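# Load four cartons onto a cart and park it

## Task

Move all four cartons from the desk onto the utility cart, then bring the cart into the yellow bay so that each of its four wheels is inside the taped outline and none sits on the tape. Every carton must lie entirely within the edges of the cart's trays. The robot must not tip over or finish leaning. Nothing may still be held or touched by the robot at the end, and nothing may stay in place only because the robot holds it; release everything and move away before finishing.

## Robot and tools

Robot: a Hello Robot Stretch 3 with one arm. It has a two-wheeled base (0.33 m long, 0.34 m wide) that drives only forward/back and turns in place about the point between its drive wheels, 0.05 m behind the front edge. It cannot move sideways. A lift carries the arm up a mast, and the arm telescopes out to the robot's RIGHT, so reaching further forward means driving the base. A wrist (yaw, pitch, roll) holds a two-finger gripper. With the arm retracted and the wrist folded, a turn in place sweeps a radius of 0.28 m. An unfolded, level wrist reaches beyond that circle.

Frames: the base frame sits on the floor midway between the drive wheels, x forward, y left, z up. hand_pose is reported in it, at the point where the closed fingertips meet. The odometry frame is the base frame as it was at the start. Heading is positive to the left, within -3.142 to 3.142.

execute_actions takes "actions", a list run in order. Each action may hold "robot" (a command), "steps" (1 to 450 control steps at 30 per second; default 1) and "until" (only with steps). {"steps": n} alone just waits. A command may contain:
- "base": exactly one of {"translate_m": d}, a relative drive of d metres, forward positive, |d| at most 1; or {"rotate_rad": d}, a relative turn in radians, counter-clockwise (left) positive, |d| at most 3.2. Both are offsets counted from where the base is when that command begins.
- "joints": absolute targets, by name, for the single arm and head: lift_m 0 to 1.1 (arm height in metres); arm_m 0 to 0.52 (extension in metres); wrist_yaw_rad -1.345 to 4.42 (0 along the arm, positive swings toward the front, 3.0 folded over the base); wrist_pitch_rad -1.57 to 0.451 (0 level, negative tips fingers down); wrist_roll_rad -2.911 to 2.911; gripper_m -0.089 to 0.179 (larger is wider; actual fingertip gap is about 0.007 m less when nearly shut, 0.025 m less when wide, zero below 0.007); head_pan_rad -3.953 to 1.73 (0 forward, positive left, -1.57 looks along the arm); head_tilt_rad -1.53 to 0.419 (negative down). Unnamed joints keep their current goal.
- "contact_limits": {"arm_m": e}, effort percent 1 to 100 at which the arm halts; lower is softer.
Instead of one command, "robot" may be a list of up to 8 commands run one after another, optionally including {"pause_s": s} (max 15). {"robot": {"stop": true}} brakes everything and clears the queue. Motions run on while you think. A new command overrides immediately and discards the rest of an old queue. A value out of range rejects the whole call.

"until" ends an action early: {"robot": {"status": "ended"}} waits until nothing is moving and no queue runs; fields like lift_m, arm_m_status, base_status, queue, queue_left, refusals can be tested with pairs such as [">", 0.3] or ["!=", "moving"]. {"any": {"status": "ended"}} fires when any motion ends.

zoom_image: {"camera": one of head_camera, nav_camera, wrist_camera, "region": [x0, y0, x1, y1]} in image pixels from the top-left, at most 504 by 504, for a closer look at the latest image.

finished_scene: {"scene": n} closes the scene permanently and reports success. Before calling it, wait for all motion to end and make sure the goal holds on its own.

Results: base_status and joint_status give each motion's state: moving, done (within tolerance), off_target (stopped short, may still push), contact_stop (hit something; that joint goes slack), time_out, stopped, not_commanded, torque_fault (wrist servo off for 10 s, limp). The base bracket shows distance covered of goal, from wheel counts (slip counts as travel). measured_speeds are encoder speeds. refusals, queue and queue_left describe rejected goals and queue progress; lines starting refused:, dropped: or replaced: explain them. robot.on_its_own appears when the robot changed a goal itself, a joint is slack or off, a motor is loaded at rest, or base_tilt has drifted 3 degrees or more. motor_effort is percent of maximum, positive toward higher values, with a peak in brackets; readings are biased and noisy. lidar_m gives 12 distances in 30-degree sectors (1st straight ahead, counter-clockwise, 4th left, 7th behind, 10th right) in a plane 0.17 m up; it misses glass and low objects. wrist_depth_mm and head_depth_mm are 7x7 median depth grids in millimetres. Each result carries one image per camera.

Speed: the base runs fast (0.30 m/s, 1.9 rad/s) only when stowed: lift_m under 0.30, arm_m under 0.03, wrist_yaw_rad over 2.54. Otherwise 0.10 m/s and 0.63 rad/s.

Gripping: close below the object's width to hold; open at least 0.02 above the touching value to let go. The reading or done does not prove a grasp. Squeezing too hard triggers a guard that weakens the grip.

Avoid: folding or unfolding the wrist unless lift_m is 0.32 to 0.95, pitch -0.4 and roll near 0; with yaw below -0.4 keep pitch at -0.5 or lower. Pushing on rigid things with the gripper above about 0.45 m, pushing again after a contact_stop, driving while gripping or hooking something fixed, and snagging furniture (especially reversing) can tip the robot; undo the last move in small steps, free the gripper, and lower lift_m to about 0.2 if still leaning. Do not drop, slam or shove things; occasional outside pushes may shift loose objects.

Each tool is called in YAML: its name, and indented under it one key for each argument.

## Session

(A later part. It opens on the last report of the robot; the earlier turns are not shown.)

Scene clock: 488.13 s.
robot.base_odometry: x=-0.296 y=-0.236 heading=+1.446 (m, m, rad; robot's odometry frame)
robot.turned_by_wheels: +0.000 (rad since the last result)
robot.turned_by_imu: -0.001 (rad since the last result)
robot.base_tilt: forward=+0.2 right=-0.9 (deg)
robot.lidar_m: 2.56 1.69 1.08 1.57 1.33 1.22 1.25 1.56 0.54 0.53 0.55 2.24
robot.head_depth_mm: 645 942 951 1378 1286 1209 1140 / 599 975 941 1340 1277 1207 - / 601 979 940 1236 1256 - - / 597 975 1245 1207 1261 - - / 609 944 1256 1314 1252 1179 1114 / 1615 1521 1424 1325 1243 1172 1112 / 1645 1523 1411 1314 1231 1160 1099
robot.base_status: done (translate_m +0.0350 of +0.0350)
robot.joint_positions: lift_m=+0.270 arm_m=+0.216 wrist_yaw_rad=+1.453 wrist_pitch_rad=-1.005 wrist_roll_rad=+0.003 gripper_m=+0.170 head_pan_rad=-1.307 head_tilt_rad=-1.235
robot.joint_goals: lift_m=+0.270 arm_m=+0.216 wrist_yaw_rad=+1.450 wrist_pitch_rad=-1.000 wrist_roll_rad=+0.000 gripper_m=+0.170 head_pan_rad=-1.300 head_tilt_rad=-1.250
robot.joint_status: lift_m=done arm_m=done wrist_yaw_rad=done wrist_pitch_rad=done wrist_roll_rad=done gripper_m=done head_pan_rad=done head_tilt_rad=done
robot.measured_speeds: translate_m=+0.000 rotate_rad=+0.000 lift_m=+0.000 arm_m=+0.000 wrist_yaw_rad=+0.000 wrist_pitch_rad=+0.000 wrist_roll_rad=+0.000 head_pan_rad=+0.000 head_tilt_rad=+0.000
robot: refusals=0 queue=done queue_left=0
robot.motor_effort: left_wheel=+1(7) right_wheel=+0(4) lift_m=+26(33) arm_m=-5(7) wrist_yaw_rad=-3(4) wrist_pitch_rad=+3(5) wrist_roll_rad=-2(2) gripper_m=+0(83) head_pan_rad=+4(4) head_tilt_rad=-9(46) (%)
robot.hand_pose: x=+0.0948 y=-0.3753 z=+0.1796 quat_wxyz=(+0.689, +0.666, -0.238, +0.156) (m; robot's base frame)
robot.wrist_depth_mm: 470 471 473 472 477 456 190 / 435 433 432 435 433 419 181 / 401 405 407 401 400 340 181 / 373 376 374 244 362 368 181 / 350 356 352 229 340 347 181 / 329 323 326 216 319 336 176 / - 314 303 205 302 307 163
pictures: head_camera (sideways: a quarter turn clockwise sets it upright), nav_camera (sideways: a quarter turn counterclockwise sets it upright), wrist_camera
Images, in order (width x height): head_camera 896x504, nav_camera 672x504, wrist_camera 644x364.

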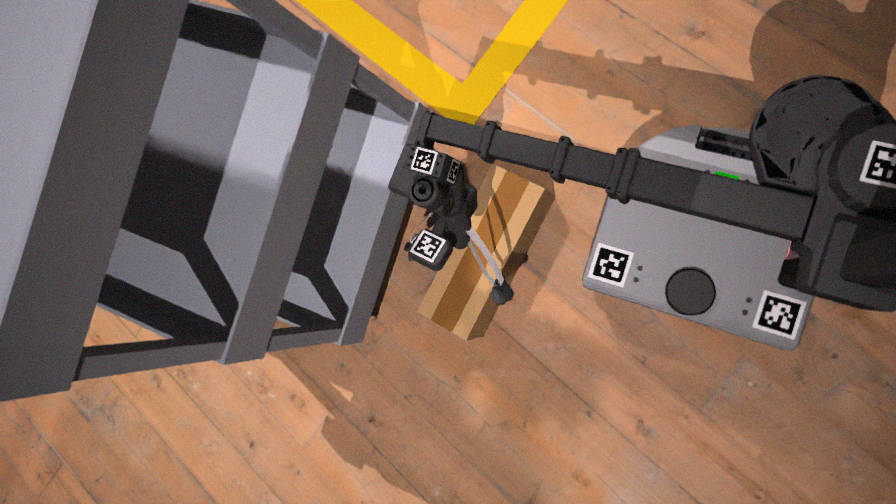

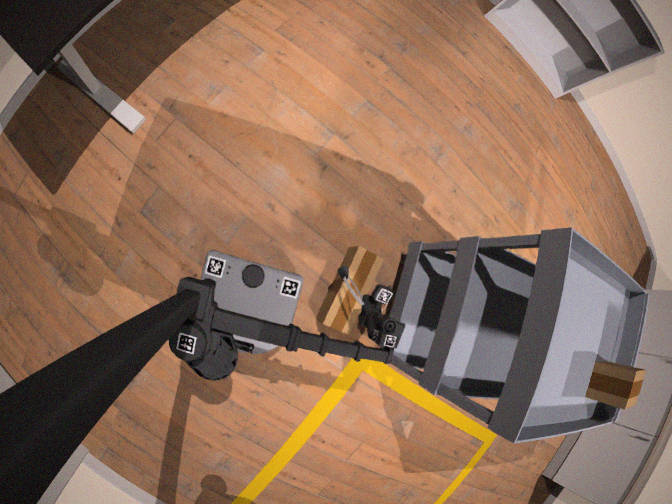

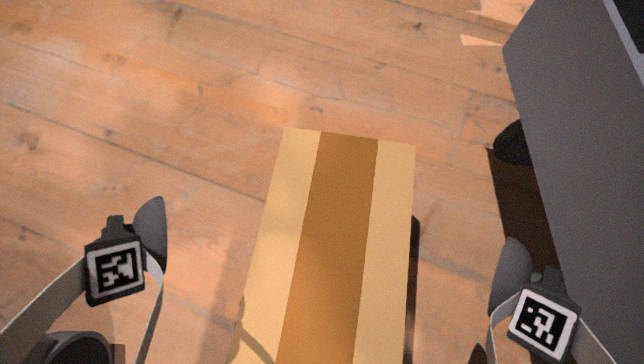

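execute_actions:
  actions:
    - {"robot":[{"joints":{"arm_m":0.195,"wrist_yaw_rad":1.37},"base":{"translate_m":-0.03}},{"joints":{"lift_m":0.188}},{"joints":{"gripper_m":0.15}}],"steps":450,"until":{"robot":{"status":"ended"}}}

zoom_image:
  camera: "head_camera"
  region: [380, 150, 610, 380]

Scene clock: 494.33 s.
robot.base_odometry: x=-0.300 y=-0.266 heading=+1.446 (m, m, rad; robot's odometry frame)
robot.turned_by_wheels: +0.000 (rad since the last result)
robot.turned_by_imu: -0.001 (rad since the last result)
robot.base_tilt: forward=+0.2 right=-0.9 (deg)
robot.lidar_m: 2.59 1.70 1.10 1.58 1.30 1.20 1.22 1.52 0.54 0.53 0.55 2.27
robot.head_depth_mm: 642 685 1451 1372 1288 1212 1137 / 598 970 941 1353 1277 1204 1117 / 600 981 944 1236 1267 - - / 602 971 1242 1354 1264 - - / 608 956 1236 1298 1256 1188 1112 / 664 1494 1418 1330 1241 1173 1109 / 1642 1521 1408 1314 1239 1165 1101
robot.base_status: done (translate_m -0.0300 of -0.0300)
robot.joint_positions: lift_m=+0.188 arm_m=+0.195 wrist_yaw_rad=+1.373 wrist_pitch_rad=-1.005 wrist_roll_rad=+0.003 gripper_m=+0.150 head_pan_rad=-1.307 head_tilt_rad=-1.235
robot.joint_goals: lift_m=+0.188 arm_m=+0.195 wrist_yaw_rad=+1.370 wrist_pitch_rad=-1.000 wrist_roll_rad=+0.000 gripper_m=+0.150 head_pan_rad=-1.300 head_tilt_rad=-1.250
robot.joint_status: lift_m=done arm_m=done wrist_yaw_rad=done wrist_pitch_rad=done wrist_roll_rad=done gripper_m=done head_pan_rad=done head_tilt_rad=done
robot.measured_speeds: translate_m=+0.000 rotate_rad=+0.000 lift_m=+0.000 arm_m=+0.000 wrist_yaw_rad=+0.000 wrist_pitch_rad=+0.000 wrist_roll_rad=+0.000 head_pan_rad=+0.000 head_tilt_rad=+0.000
robot: refusals=0 queue=done queue_left=0
robot.motor_effort: left_wheel=+1(5) right_wheel=+0(4) lift_m=+26(28) arm_m=-5(7) wrist_yaw_rad=-4(4) wrist_pitch_rad=+3(3) wrist_roll_rad=-2(2) gripper_m=+0(79) head_pan_rad=+4(4) head_tilt_rad=-9(9) (%)
robot.hand_pose: x=+0.0933 y=-0.3634 z=+0.0976 quat_wxyz=(+0.695, +0.656, -0.264, +0.128) (m; robot's base frame)
robot.wrist_depth_mm: 362 365 359 196 358 356 246 / 329 331 334 182 182 324 308 / 304 302 301 167 168 306 306 / 285 286 279 156 156 284 283 / 269 269 151 147 146 266 268 / 254 243 140 137 138 - 247 / 232 236 132 130 130 232 236
pictures: head_camera (sideways: a quarter turn clockwise sets it upright), nav_camera (sideways: a quarter turn counterclockwise sets it upright), wrist_camera
Images, in order (width x height): head_camera 896x504, nav_camera 672x504, wrist_camera 644x364.

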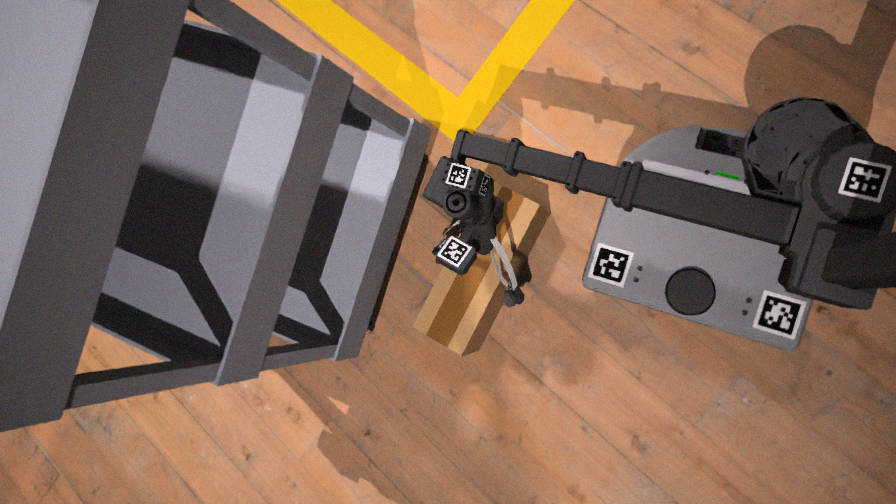

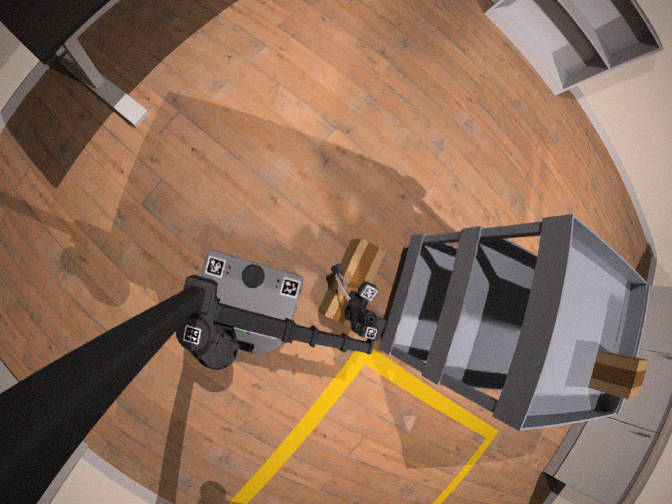

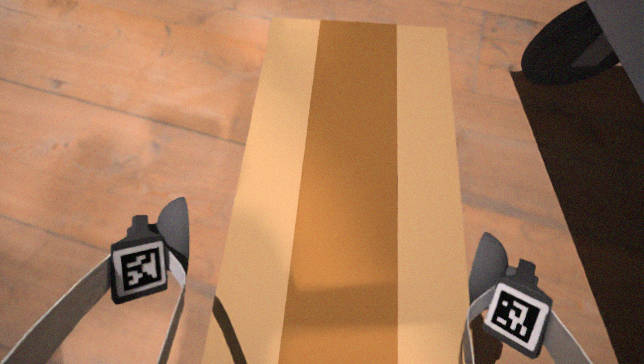

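Region (380, 150, 610, 380) of head_camera's 896x504 image, scaled by 2.191, with more detail than that image has.

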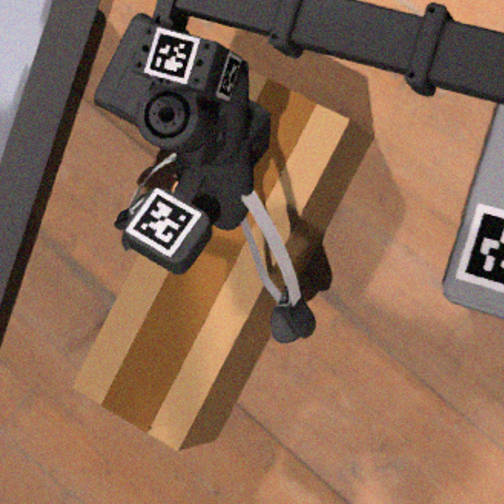

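execute_actions:
  actions:
    - {"robot":[{"joints":{"arm_m":0.201},"base":{"translate_m":-0.008}},{"joints":{"gripper_m":0.03}},{"joints":{"lift_m":0.3}}],"steps":450,"until":{"robot":{"status":"ended"}}}

Scene clock: 501.17 s.
robot.base_odometry: x=-0.301 y=-0.273 heading=+1.446 (m, m, rad; robot's odometry frame)
robot.turned_by_wheels: +0.000 (rad since the last result)
robot.turned_by_imu: -0.001 (rad since the last result)
robot.base_tilt: forward=+0.1 right=-0.9 (deg)
robot.lidar_m: 2.60 1.71 1.10 1.58 1.28 1.19 1.21 1.52 0.29 0.29 0.32 2.27
robot.head_depth_mm: 643 683 1451 1367 1281 1214 1138 / 598 973 940 1348 1278 1200 - / 599 979 946 1190 1273 - - / 602 975 1239 1117 1273 - - / 608 960 1244 1171 1256 1186 1109 / 636 1483 1411 1322 1241 1169 1104 / 1637 1518 1409 1316 1234 1162 1107
robot.base_status: done (translate_m -0.0080 of -0.0080)
robot.joint_positions: lift_m=+0.299 arm_m=+0.201 wrist_yaw_rad=+1.372 wrist_pitch_rad=-1.065 wrist_roll_rad=+0.003 gripper_m=+0.038 head_pan_rad=-1.307 head_tilt_rad=-1.235
robot.joint_goals: lift_m=+0.300 arm_m=+0.201 wrist_yaw_rad=+1.370 wrist_pitch_rad=-1.000 wrist_roll_rad=+0.000 gripper_m=+0.037 head_pan_rad=-1.300 head_tilt_rad=-1.250
robot.joint_status: lift_m=done arm_m=done wrist_yaw_rad=done wrist_pitch_rad=done wrist_roll_rad=done gripper_m=done head_pan_rad=done head_tilt_rad=done
robot.measured_speeds: translate_m=+0.000 rotate_rad=+0.000 lift_m=+0.000 arm_m=+0.000 wrist_yaw_rad=+0.000 wrist_pitch_rad=+0.000 wrist_roll_rad=+0.000 head_pan_rad=+0.000 head_tilt_rad=+0.000
robot: refusals=0 queue=done queue_left=0
robot.on_its_own: gripper_m is held at +0.037, not at your +0.030, by its stall guard, which is still easing; wrist_pitch_rad is at rest, and its effort (+34) is outside its rest range (-20 to +32)
robot.motor_effort: left_wheel=+2(6) right_wheel=+0(3) lift_m=+46(47) arm_m=+4(5) wrist_yaw_rad=-1(5) wrist_pitch_rad=+34(38) wrist_roll_rad=-2(2) gripper_m=-27(96) head_pan_rad=+4(4) head_tilt_rad=-9(9) (%)
robot.hand_pose: x=+0.0796 y=-0.3663 z=+0.2021 quat_wxyz=(+0.699, +0.664, -0.245, +0.107) (m; robot's base frame)
robot.wrist_depth_mm: 475 469 478 191 195 263 268 / 439 439 440 178 178 269 199 / 416 413 405 165 167 404 184 / 396 391 160 156 155 382 187 / 369 370 147 147 147 361 189 / 351 347 139 138 139 347 191 / - 334 132 132 131 328 194
pictures: head_camera (sideways: a quarter turn clockwise sets it upright), nav_camera (sideways: a quarter turn counterclockwise sets it upright), wrist_camera
Images, in order (width x height): head_camera 896x504, nav_camera 672x504, wrist_camera 644x364.

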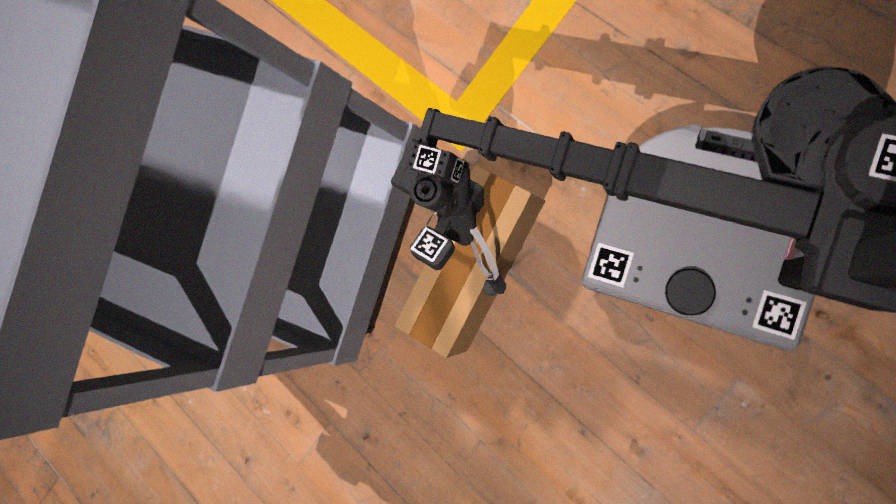

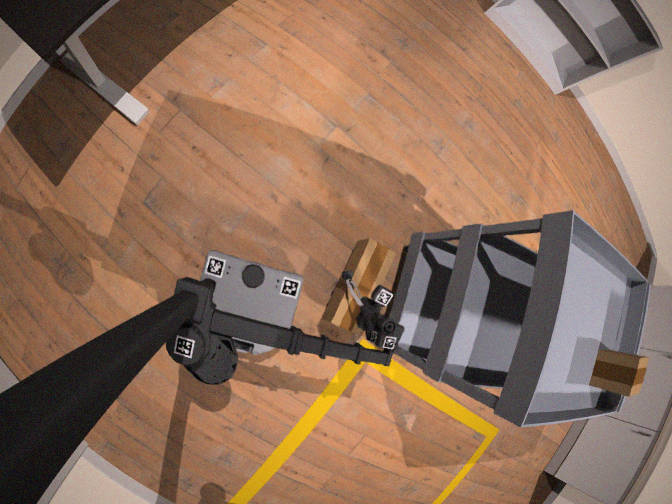

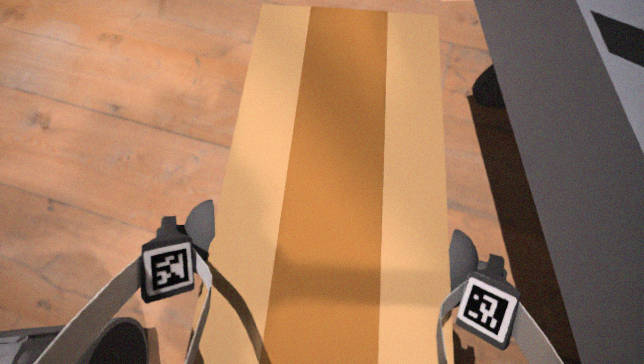

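execute_actions:
  actions:
    - {"robot":{"joints":{"lift_m":1.1,"gripper_m":0.025,"head_tilt_rad":-0.65,"head_pan_rad":-1.4},"base":{"translate_m":0.02}},"steps":450,"until":{"robot":{"lift_m":[">",1.098]}}}
    - {"robot":{"joints":{"arm_m":0.51,"gripper_m":0.03},"contact_limits":{"arm_m":12}},"steps":150,"until":{"robot":{"arm_m_status":["!=","moving"]}}}

Scene clock: 514.53 s.
robot.base_odometry: x=-0.299 y=-0.254 heading=+1.446 (m, m, rad; robot's odometry frame)
robot.turned_by_wheels: +0.000 (rad since the last result)
robot.turned_by_imu: -0.001 (rad since the last result)
robot.base_tilt: forward=+0.2 right=-0.9 (deg)
robot.lidar_m: 2.56 1.69 1.09 1.57 1.31 1.20 1.24 1.54 0.54 0.53 0.55 2.26
robot.head_depth_mm: 2308 2434 2547 837 733 1430 1219 / 2808 2559 619 767 726 919 1187 / 2954 2682 635 764 989 940 1136 / 2775 2840 664 783 1008 958 1133 / 3439 3745 683 803 1025 1146 1147 / 3222 3459 2635 754 960 1145 1170 / 2856 3134 2732 1967 1635 1369 1180
robot.base_status: done (translate_m +0.0200 of +0.0200)
robot.joint_positions: lift_m=+1.099 arm_m=+0.510 wrist_yaw_rad=+1.371 wrist_pitch_rad=-1.065 wrist_roll_rad=+0.003 gripper_m=+0.045 head_pan_rad=-1.393 head_tilt_rad=-0.655
robot.joint_goals: lift_m=+1.100 arm_m=+0.510 wrist_yaw_rad=+1.370 wrist_pitch_rad=-1.000 wrist_roll_rad=+0.000 gripper_m=+0.043 head_pan_rad=-1.400 head_tilt_rad=-0.650
robot.joint_status: lift_m=done arm_m=done wrist_yaw_rad=done wrist_pitch_rad=done wrist_roll_rad=done gripper_m=done head_pan_rad=done head_tilt_rad=done
robot.measured_speeds: translate_m=+0.000 rotate_rad=+0.000 lift_m=+0.000 arm_m=+0.000 wrist_yaw_rad=+0.000 wrist_pitch_rad=+0.000 wrist_roll_rad=+0.000 head_pan_rad=+0.000 head_tilt_rad=+0.000
robot: refusals=0 queue=done queue_left=0
robot.on_its_own: gripper_m is held at +0.043, not at your +0.030, by its stall guard, which is still easing; wrist_pitch_rad is at rest, and its effort (+34) is outside its rest range (-20 to +32)
robot.motor_effort: left_wheel=+1(8) right_wheel=+0(5) lift_m=+46(48) arm_m=+4(5) wrist_yaw_rad=-1(2) wrist_pitch_rad=+34(35) wrist_roll_rad=-2(2) gripper_m=-24(100) head_pan_rad=-4(19) head_tilt_rad=+3(41) (%)
robot.contact_limits: arm_m 12 (drawing in: default 31, maximum 51; extending or still: default 42, maximum 69)
robot.hand_pose: x=+0.0795 y=-0.6753 z=+1.0017 quat_wxyz=(+0.699, +0.664, -0.245, +0.107) (m; robot's base frame)
robot.wrist_depth_mm: - - - 187 186 - - / - - 382 175 176 405 399 / - - 342 165 165 411 411 / - - 159 155 155 389 387 / - - 148 148 147 374 366 / - - 140 139 139 351 348 / - - 134 132 133 328 311
pictures: head_camera (sideways: a quarter turn clockwise sets it upright), nav_camera (sideways: a quarter turn counterclockwise sets it upright), wrist_camera
Images, in order (width x height): head_camera 896x504, nav_camera 672x504, wrist_camera 644x364.

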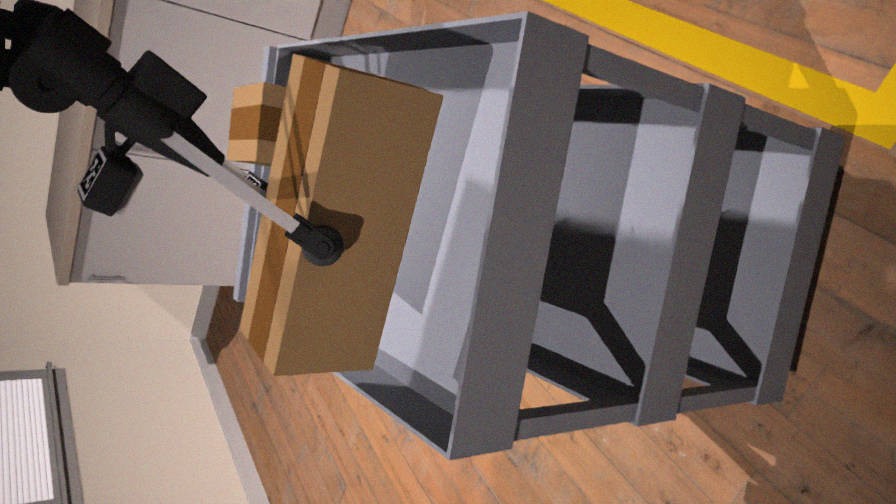

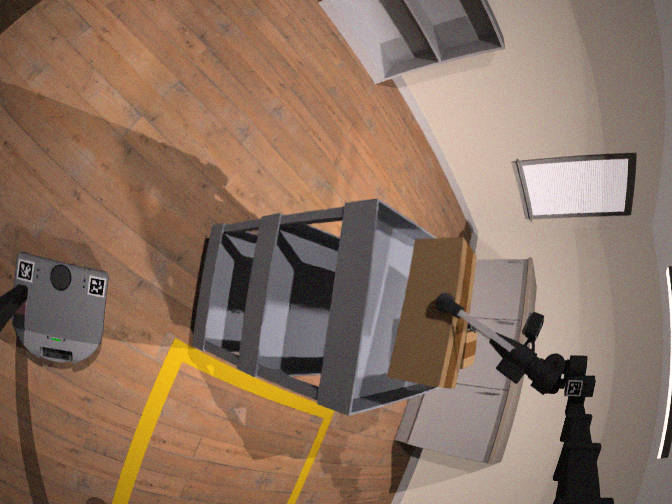

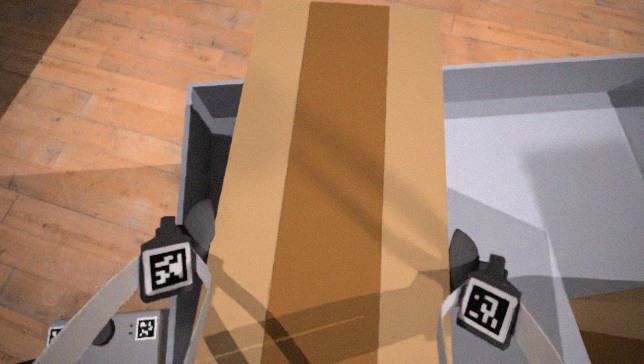

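Over the rim. Lower, release, then look at the remaining cartons.

execute_actions:
  actions:
    - {"robot":{"joints":{"arm_m":0.49}},"steps":60,"until":{"robot":{"status":"ended"}}}
    - {"robot":{"joints":{"lift_m":0.99}},"steps":100,"until":{"robot":{"status":"ended"}}}
    - {"robot":[{"joints":{"gripper_m":0.16}},{"joints":{"lift_m":1.06}}],"steps":150,"until":{"robot":{"status":"ended"}}}

execute_actions:
  actions:
    - {"robot":{"joints":{"arm_m":0.2,"gripper_m":0.179,"head_pan_rad":0.55,"head_tilt_rad":-0.5},"base":{"translate_m":0.4}},"steps":200,"until":{"robot":{"status":"ended"}}}

Scene clock: 524.17 s.
robot.base_odometry: x=-0.299 y=-0.254 heading=+1.446 (m, m, rad; robot's odometry frame)
robot.turned_by_wheels: +0.000 (rad since the last result)
robot.turned_by_imu: -0.001 (rad since the last result)
robot.base_tilt: forward=+0.2 right=-0.9 (deg)
robot.lidar_m: 2.58 1.69 1.09 1.57 1.31 1.20 1.23 1.54 0.54 0.53 0.55 2.26
robot.head_depth_mm: - 2436 2521 835 734 1430 1217 / 2771 - 973 685 726 921 1192 / 2648 2754 1002 675 992 940 1138 / 2757 2852 1143 697 1011 952 1130 / 3470 3773 1033 718 1027 1150 1149 / 3208 3446 2788 741 959 1144 1162 / 2880 3133 2717 1975 1655 1375 1180
robot.base_status: done (translate_m +0.0200 of +0.0200)
robot.joint_positions: lift_m=+1.060 arm_m=+0.490 wrist_yaw_rad=+1.371 wrist_pitch_rad=-1.010 wrist_roll_rad=+0.003 gripper_m=+0.160 head_pan_rad=-1.393 head_tilt_rad=-0.655
robot.joint_goals: lift_m=+1.060 arm_m=+0.490 wrist_yaw_rad=+1.370 wrist_pitch_rad=-1.000 wrist_roll_rad=+0.000 gripper_m=+0.160 head_pan_rad=-1.400 head_tilt_rad=-0.650
robot.joint_status: lift_m=done arm_m=done wrist_yaw_rad=done wrist_pitch_rad=done wrist_roll_rad=done gripper_m=done head_pan_rad=done head_tilt_rad=done
robot.measured_speeds: translate_m=+0.000 rotate_rad=+0.000 lift_m=+0.000 arm_m=+0.000 wrist_yaw_rad=+0.000 wrist_pitch_rad=+0.000 wrist_roll_rad=+0.000 head_pan_rad=+0.000 head_tilt_rad=+0.000
robot: refusals=0 queue=done queue_left=0
robot.motor_effort: left_wheel=+1(5) right_wheel=+0(7) lift_m=+33(48) arm_m=-4(6) wrist_yaw_rad=-2(2) wrist_pitch_rad=+5(35) wrist_roll_rad=-2(2) gripper_m=+0(80) head_pan_rad=-4(4) head_tilt_rad=+3(3) (%)
robot.hand_pose: x=+0.0922 y=-0.6584 z=+0.9688 quat_wxyz=(+0.696, +0.657, -0.263, +0.126) (m; robot's base frame)
robot.wrist_depth_mm: - - - - - - - / - - - - 380 369 379 / - - 388 255 380 393 392 / - - 360 239 356 367 367 / - - 319 222 339 344 342 / - - 283 211 316 - 321 / - - 272 200 297 302 302
pictures: head_camera (sideways: a quarter turn clockwise sets it upright), nav_camera (sideways: a quarter turn counterclockwise sets it upright), wrist_camera
Images, in order (width x height): head_camera 896x504, nav_camera 672x504, wrist_camera 644x364.

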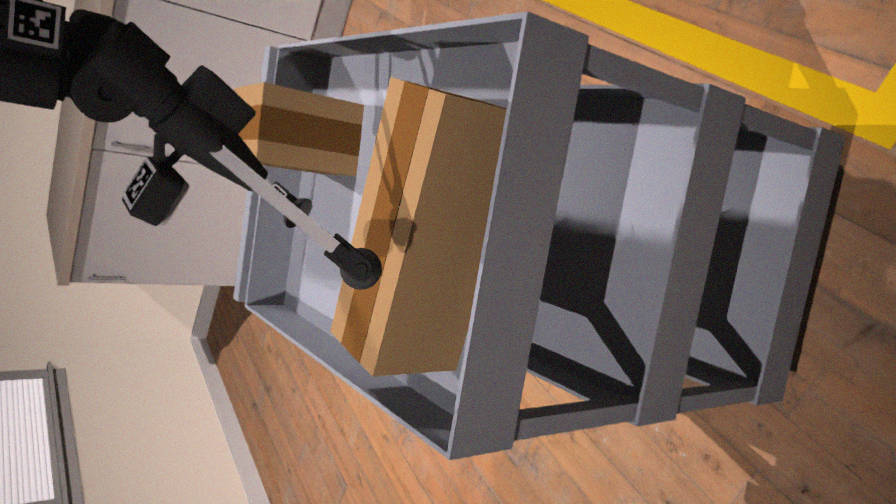

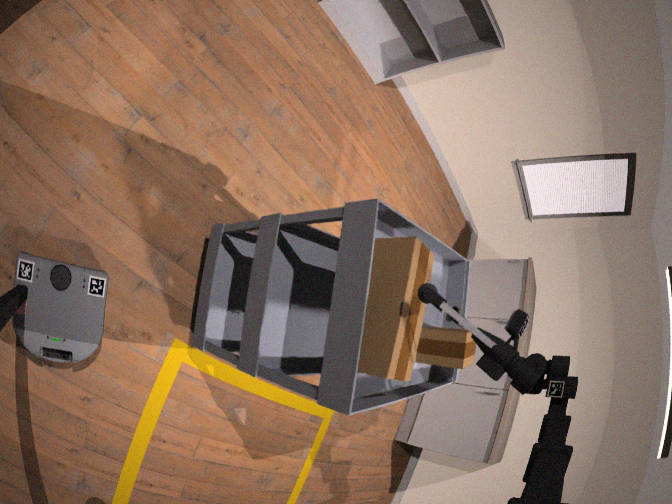

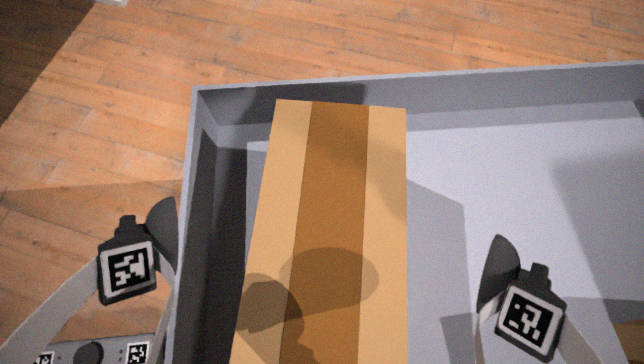

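Scene clock: 529.57 s.
robot.base_odometry: x=-0.249 y=+0.143 heading=+1.446 (m, m, rad; robot's odometry frame)
robot.turned_by_wheels: +0.000 (rad since the last result)
robot.turned_by_imu: +0.001 (rad since the last result)
robot.base_tilt: forward=+0.1 right=-0.9 (deg)
robot.lidar_m: 2.20 1.40 1.41 0.95 1.71 1.56 1.61 0.75 0.56 0.55 2.11 1.90
robot.head_depth_mm: 1919 2173 2422 2393 2004 1597 1315 / 1755 1954 2166 1273 1998 1584 1309 / 1607 1777 1882 1188 1781 1570 1302 / 1500 1641 1700 1046 1773 1557 1294 / 1396 1504 1613 1067 938 1554 1284 / 1296 1405 1510 1157 893 1543 1282 / 1226 1322 1417 1139 852 1486 1276
robot.base_status: done (translate_m +0.4000 of +0.4000)
robot.joint_positions: lift_m=+1.060 arm_m=+0.200 wrist_yaw_rad=+1.371 wrist_pitch_rad=-1.010 wrist_roll_rad=+0.003 gripper_m=+0.179 head_pan_rad=+0.543 head_tilt_rad=-0.507
robot.joint_goals: lift_m=+1.060 arm_m=+0.200 wrist_yaw_rad=+1.370 wrist_pitch_rad=-1.000 wrist_roll_rad=+0.000 gripper_m=+0.179 head_pan_rad=+0.550 head_tilt_rad=-0.500
robot.joint_status: lift_m=done arm_m=done wrist_yaw_rad=done wrist_pitch_rad=done wrist_roll_rad=done gripper_m=done head_pan_rad=done head_tilt_rad=done
robot.measured_speeds: translate_m=+0.000 rotate_rad=+0.000 lift_m=+0.000 arm_m=+0.000 wrist_yaw_rad=+0.000 wrist_pitch_rad=+0.000 wrist_roll_rad=+0.000 head_pan_rad=+0.000 head_tilt_rad=+0.000
robot: refusals=0 queue=done queue_left=0
robot.motor_effort: left_wheel=+0(7) right_wheel=+0(5) lift_m=+33(33) arm_m=-5(6) wrist_yaw_rad=-1(1) wrist_pitch_rad=+5(5) wrist_roll_rad=-2(2) gripper_m=+0(74) head_pan_rad=+4(53) head_tilt_rad=+4(21) (%)
robot.hand_pose: x=+0.0922 y=-0.3685 z=+0.9688 quat_wxyz=(+0.696, +0.657, -0.263, +0.126) (m; robot's base frame)
robot.wrist_depth_mm: - - - - - - - / - - - - - - - / - - - - - - - / - - - - - - - / - - - - - - - / - - - - - - - / - - - - - - -
pictures: head_camera (sideways: a quarter turn clockwise sets it upright), nav_camera (sideways: a quarter turn counterclockwise sets it upright), wrist_camera
Images, in order (width x height): head_camera 896x504, nav_camera 672x504, wrist_camera 644x364.

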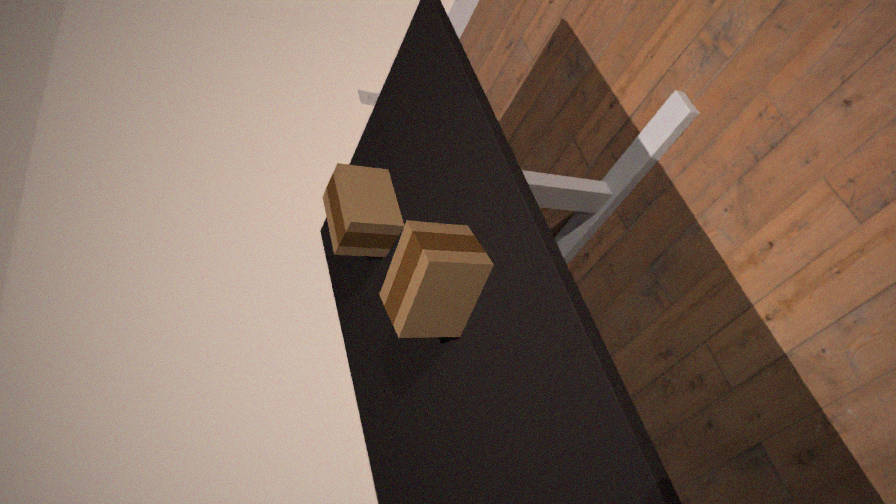

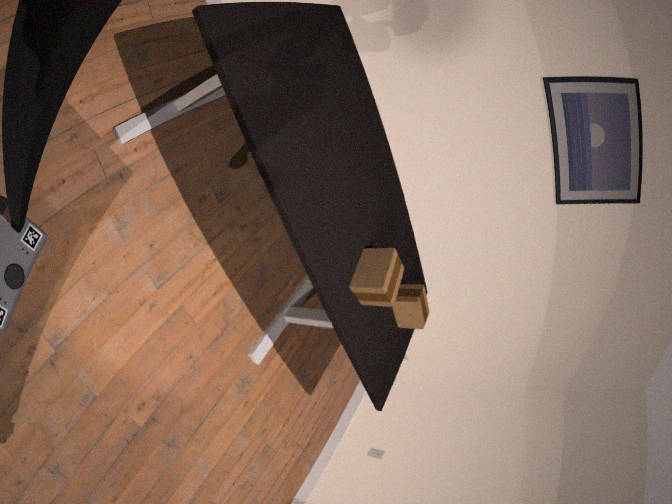

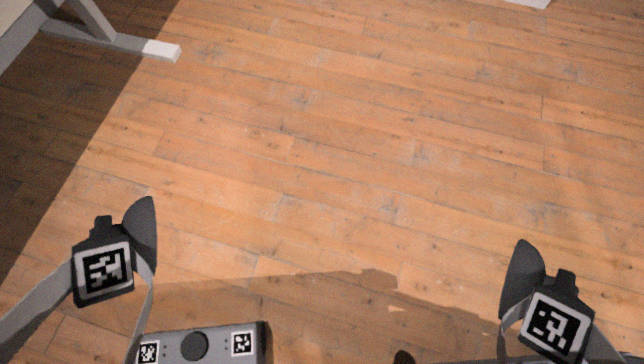

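execute_actions:
  actions:
    - {"robot":[{"base":{"rotate_rad":0.482},"joints":{"wrist_yaw_rad":0.9,"lift_m":0.99}},{"base":{"translate_m":0.31}},{"base":{"rotate_rad":1.615},"joints":{"arm_m":0.48,"head_pan_rad":-1.35,"head_tilt_rad":-0.65}}],"steps":450,"until":{"robot":{"status":"ended"}}}

Scene clock: 550.27 s.
robot.base_odometry: x=-0.357 y=+0.434 heading=-2.741 (m, m, rad; robot's odometry frame)
robot.turned_by_wheels: +2.097 (rad since the last result)
robot.turned_by_imu: +2.081 (rad since the last result)
robot.base_tilt: forward=+0.1 right=-0.9 (deg)
robot.lidar_m: 1.47 1.76 1.81 0.96 0.90 3.01 2.05 1.74 1.96 1.10 1.17 0.79
robot.head_depth_mm: 1249 - 1078 978 820 1408 1229 / 1206 1324 1031 904 768 1433 1226 / 1139 1273 1357 789 761 1381 1219 / 1091 1220 1281 866 755 1312 1209 / 1043 1160 1234 939 747 651 1199 / 996 1108 1193 933 741 617 1193 / 956 1057 1139 922 733 613 1159
robot.base_status: done (rotate_rad +1.6149 of +1.6150)
robot.joint_positions: lift_m=+0.990 arm_m=+0.480 wrist_yaw_rad=+0.901 wrist_pitch_rad=-1.009 wrist_roll_rad=+0.003 gripper_m=+0.179 head_pan_rad=-1.343 head_tilt_rad=-0.642
robot.joint_goals: lift_m=+0.990 arm_m=+0.480 wrist_yaw_rad=+0.900 wrist_pitch_rad=-1.000 wrist_roll_rad=+0.000 gripper_m=+0.179 head_pan_rad=-1.350 head_tilt_rad=-0.650
robot.joint_status: lift_m=done arm_m=done wrist_yaw_rad=done wrist_pitch_rad=done wrist_roll_rad=done gripper_m=done head_pan_rad=done head_tilt_rad=done
robot.measured_speeds: translate_m=+0.000 rotate_rad=+0.000 lift_m=+0.000 arm_m=+0.000 wrist_yaw_rad=+0.000 wrist_pitch_rad=+0.000 wrist_roll_rad=+0.000 head_pan_rad=+0.000 head_tilt_rad=+0.000
robot: refusals=0 queue=done queue_left=0
robot.motor_effort: left_wheel=-2(8) right_wheel=+2(7) lift_m=+26(30) arm_m=+5(6) wrist_yaw_rad=-1(6) wrist_pitch_rad=+5(5) wrist_roll_rad=-2(2) gripper_m=+0(0) head_pan_rad=-5(53) head_tilt_rad=-5(23) (%)
robot.hand_pose: x=+0.0695 y=-0.6969 z=+0.8992 quat_wxyz=(+0.706, +0.577, -0.409, -0.039) (m; robot's base frame)
robot.wrist_depth_mm: 469 459 471 469 462 461 462 / 436 434 433 430 428 430 435 / 403 398 397 399 403 399 400 / 370 372 372 372 372 370 359 / 348 351 344 231 230 349 336 / 333 322 330 215 214 327 326 / 310 311 309 203 203 308 309
pictures: head_camera (sideways: a quarter turn clockwise sets it upright), nav_camera (sideways: a quarter turn counterclockwise sets it upright), wrist_camera
Images, in order (width x height): head_camera 896x504, nav_camera 672x504, wrist_camera 644x364.

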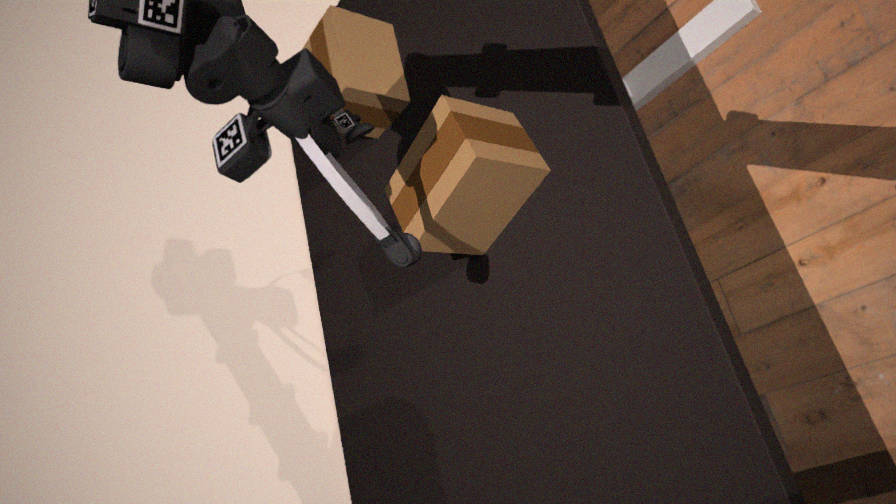

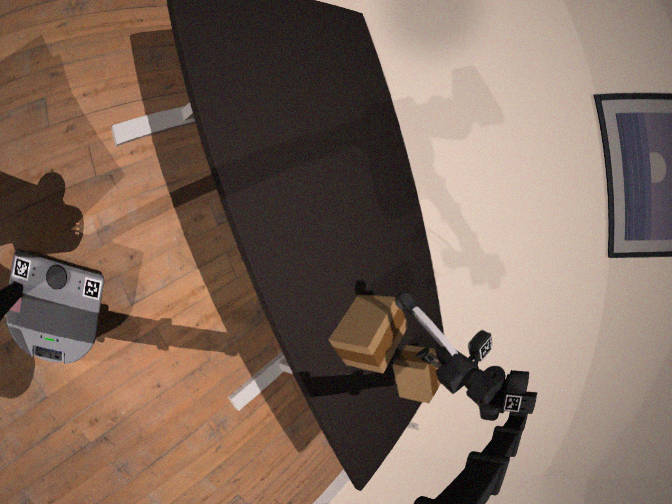

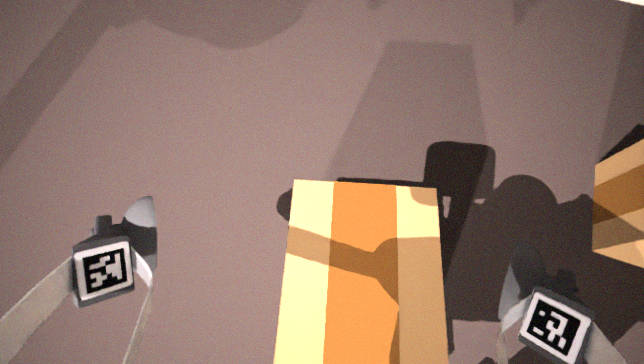

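execute_actions:
  actions:
    - {"robot":[{"base":{"translate_m":-0.02},"joints":{"arm_m":0.487}},{"joints":{"lift_m":0.908}},{"joints":{"gripper_m":0.04}},{"joints":{"lift_m":0.96}}],"steps":450,"until":{"robot":{"status":"ended"}}}

Scene clock: 559.80 s.
robot.base_odometry: x=-0.338 y=+0.442 heading=-2.741 (m, m, rad; robot's odometry frame)
robot.turned_by_wheels: +0.000 (rad since the last result)
robot.turned_by_imu: -0.001 (rad since the last result)
robot.base_tilt: forward=+0.2 right=-0.9 (deg)
robot.lidar_m: 1.49 1.78 1.82 0.94 0.88 2.98 2.03 1.72 1.98 1.09 1.18 0.81
robot.head_depth_mm: 1283 - 1161 979 847 1401 1234 / 1212 1352 - 869 791 1426 1228 / 1156 1298 1300 731 757 1401 1218 / 1098 1234 1279 852 753 1351 1207 / 1051 1168 1246 940 748 669 1201 / 1007 1114 1190 930 742 633 1194 / 964 1065 1146 922 736 612 1181
robot.base_status: done (translate_m -0.0200 of -0.0200)
robot.joint_positions: lift_m=+0.960 arm_m=+0.487 wrist_yaw_rad=+0.897 wrist_pitch_rad=-1.036 wrist_roll_rad=-0.002 gripper_m=+0.047 head_pan_rad=-1.343 head_tilt_rad=-0.642
robot.joint_goals: lift_m=+0.960 arm_m=+0.487 wrist_yaw_rad=+0.900 wrist_pitch_rad=-1.000 wrist_roll_rad=+0.000 gripper_m=+0.046 head_pan_rad=-1.350 head_tilt_rad=-0.650
robot.joint_status: lift_m=done arm_m=done wrist_yaw_rad=done wrist_pitch_rad=done wrist_roll_rad=done gripper_m=done head_pan_rad=done head_tilt_rad=done
robot.measured_speeds: translate_m=+0.000 rotate_rad=+0.000 lift_m=+0.000 arm_m=+0.000 wrist_yaw_rad=+0.000 wrist_pitch_rad=+0.000 wrist_roll_rad=+0.000 head_pan_rad=+0.000 head_tilt_rad=+0.000
robot: refusals=0 queue=done queue_left=0
robot.on_its_own: gripper_m is held at +0.046, not at your +0.040, by its stall guard, which is still easing
robot.motor_effort: left_wheel=-2(8) right_wheel=+2(7) lift_m=+39(42) arm_m=+3(6) wrist_yaw_rad=+3(5) wrist_pitch_rad=+19(20) wrist_roll_rad=+1(2) gripper_m=-19(100) head_pan_rad=-4(5) head_tilt_rad=-5(5) (%)
robot.hand_pose: x=+0.0643 y=-0.7004 z=+0.8655 quat_wxyz=(+0.706, +0.582, -0.400, -0.049) (m; robot's base frame)
robot.wrist_depth_mm: 408 408 407 408 408 406 412 / 378 381 375 381 380 376 376 / 354 357 169 164 167 356 349 / 333 330 155 152 154 329 321 / 315 316 143 143 144 314 309 / 295 291 134 134 136 296 293 / 283 278 127 127 128 273 279
pictures: head_camera (sideways: a quarter turn clockwise sets it upright), nav_camera (sideways: a quarter turn counterclockwise sets it upright), wrist_camera
Images, in order (width x height): head_camera 896x504, nav_camera 672x504, wrist_camera 644x364.

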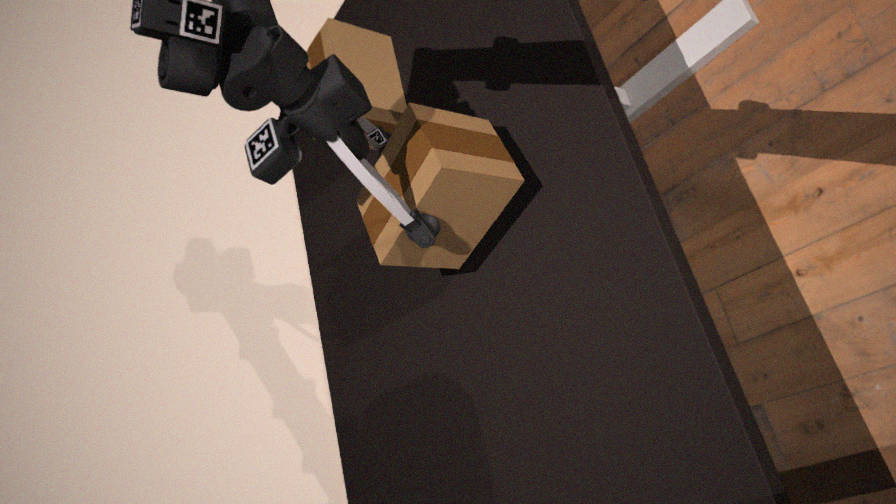

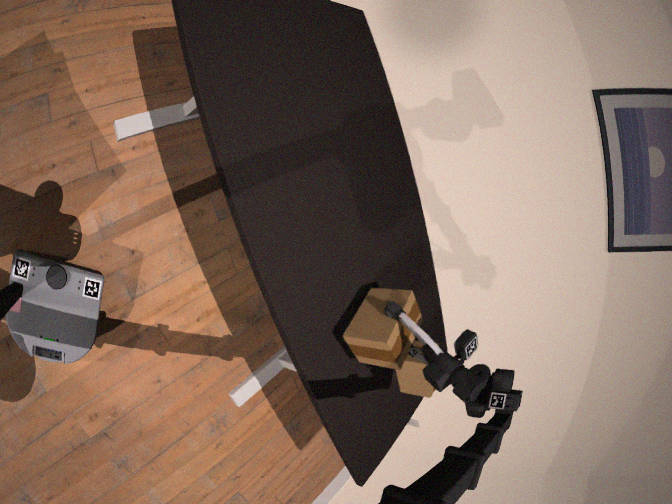

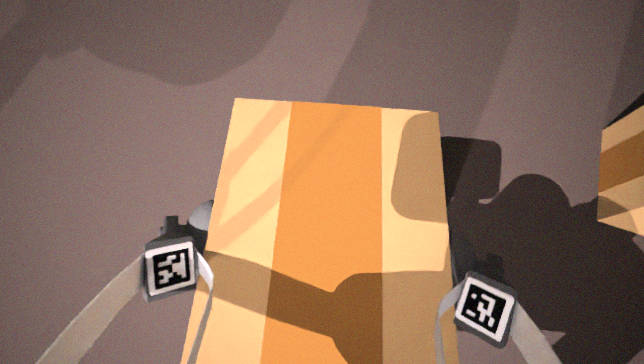

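execute_actions:
  actions:
    - {"robot":{"joints":{"lift_m":1.1,"arm_m":0.1,"gripper_m":0.035}},"steps":450,"until":{"robot":{"lift_m":[">",1.08]}}}
    - {"robot":[{"base":{"rotate_rad":-0.407}},{"base":{"translate_m":-0.806},"joints":{"wrist_yaw_rad":-0.7}},{"base":{"rotate_rad":-2.58},"joints":{"head_pan_rad":-1.7,"head_tilt_rad":-0.65,"gripper_m":0.04}}],"steps":450,"until":{"robot":{"status":"ended"}}}
    - {"steps":200,"until":{"robot":{"status":"ended"}}}

Scene clock: 589.23 s.
robot.base_odometry: x=+0.468 y=+0.437 heading=+0.556 (m, m, rad; robot's odometry frame)
robot.turned_by_wheels: -2.987 (rad since the last result)
robot.turned_by_imu: -2.968 (rad since the last result)
robot.base_tilt: forward=+0.1 right=-0.9 (deg)
robot.lidar_m: 1.35 1.31 1.65 1.50 1.91 1.61 2.23 0.48 0.48 0.54 2.26 2.19
robot.head_depth_mm: 2310 2360 2441 854 623 914 820 / - - - 869 406 911 1039 / - - - 874 349 361 1096 / - - - - 348 377 1135 / - - - - 369 1106 1199 / 2687 2287 2556 1905 1628 1393 1199 / 2446 2186 2434 2090 1666 1391 1190
robot.base_status: done (rotate_rad -2.5799 of -2.5800)
robot.joint_positions: lift_m=+1.099 arm_m=+0.100 wrist_yaw_rad=-0.697 wrist_pitch_rad=-1.036 wrist_roll_rad=-0.002 gripper_m=+0.060 head_pan_rad=-1.693 head_tilt_rad=-0.642
robot.joint_goals: lift_m=+1.100 arm_m=+0.100 wrist_yaw_rad=-0.700 wrist_pitch_rad=-1.000 wrist_roll_rad=+0.000 gripper_m=+0.059 head_pan_rad=-1.700 head_tilt_rad=-0.650
robot.joint_status: lift_m=done arm_m=done wrist_yaw_rad=done wrist_pitch_rad=done wrist_roll_rad=done gripper_m=done head_pan_rad=done head_tilt_rad=done
robot.measured_speeds: translate_m=+0.000 rotate_rad=+0.000 lift_m=+0.000 arm_m=+0.000 wrist_yaw_rad=+0.000 wrist_pitch_rad=+0.000 wrist_roll_rad=+0.000 head_pan_rad=+0.000 head_tilt_rad=+0.000
robot: refusals=0 queue=done queue_left=0
robot.on_its_own: gripper_m is held at +0.059, not at your +0.040, by its stall guard, which is not easing now
robot.motor_effort: left_wheel=+3(9) right_wheel=-2(7) lift_m=+39(43) arm_m=-5(7) wrist_yaw_rad=-2(7) wrist_pitch_rad=+19(20) wrist_roll_rad=+1(1) gripper_m=-20(99) head_pan_rad=-4(35) head_tilt_rad=-5(6) (%)
robot.hand_pose: x=-0.0921 y=-0.3293 z=+1.0052 quat_wxyz=(+0.459, +0.120, -0.696, -0.539) (m; robot's base frame)
robot.wrist_depth_mm: 440 484 496 502 385 351 - / 400 456 463 461 413 414 - / - 475 374 166 168 399 - / - - 157 154 155 - - / - - 144 143 146 - - / - - 135 136 136 - - / - - 127 128 129 - -
pictures: head_camera (sideways: a quarter turn clockwise sets it upright), nav_camera (sideways: a quarter turn counterclockwise sets it upright), wrist_camera
Images, in order (width x height): head_camera 896x504, nav_camera 672x504, wrist_camera 644x364.

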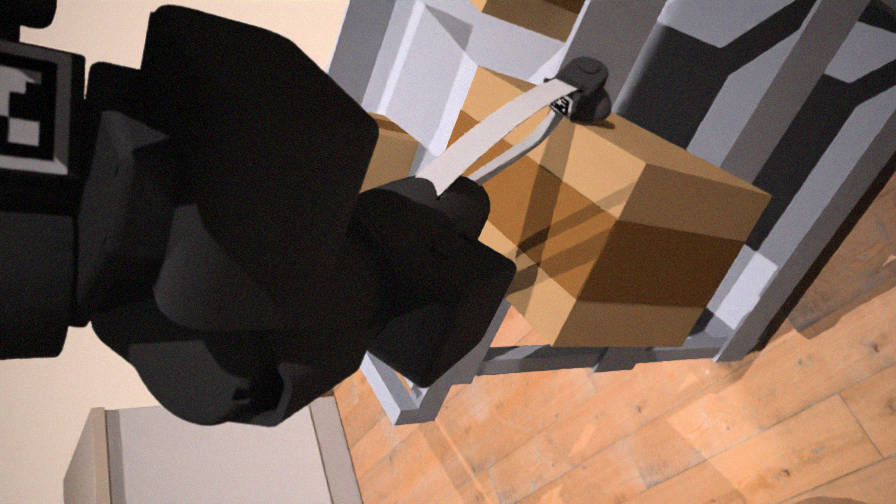

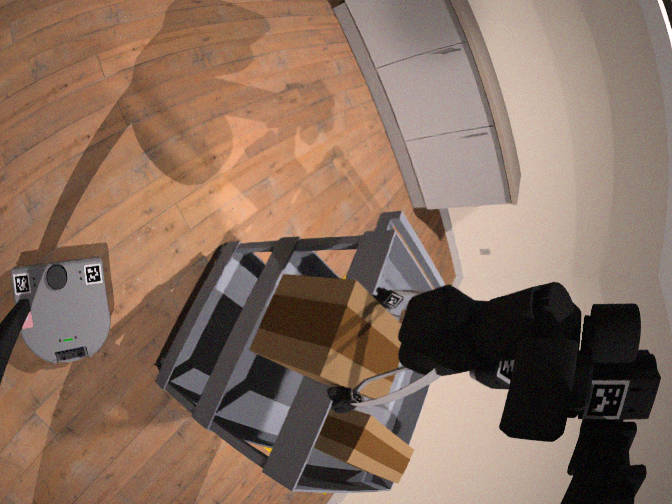

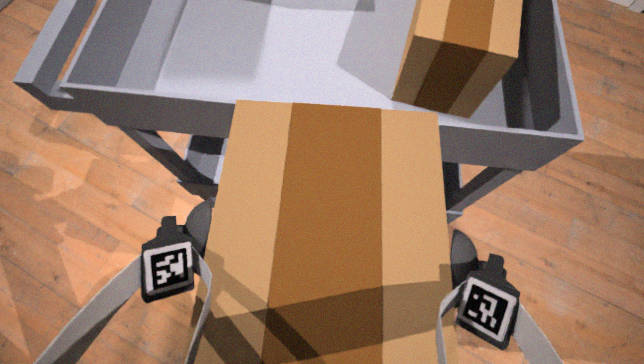

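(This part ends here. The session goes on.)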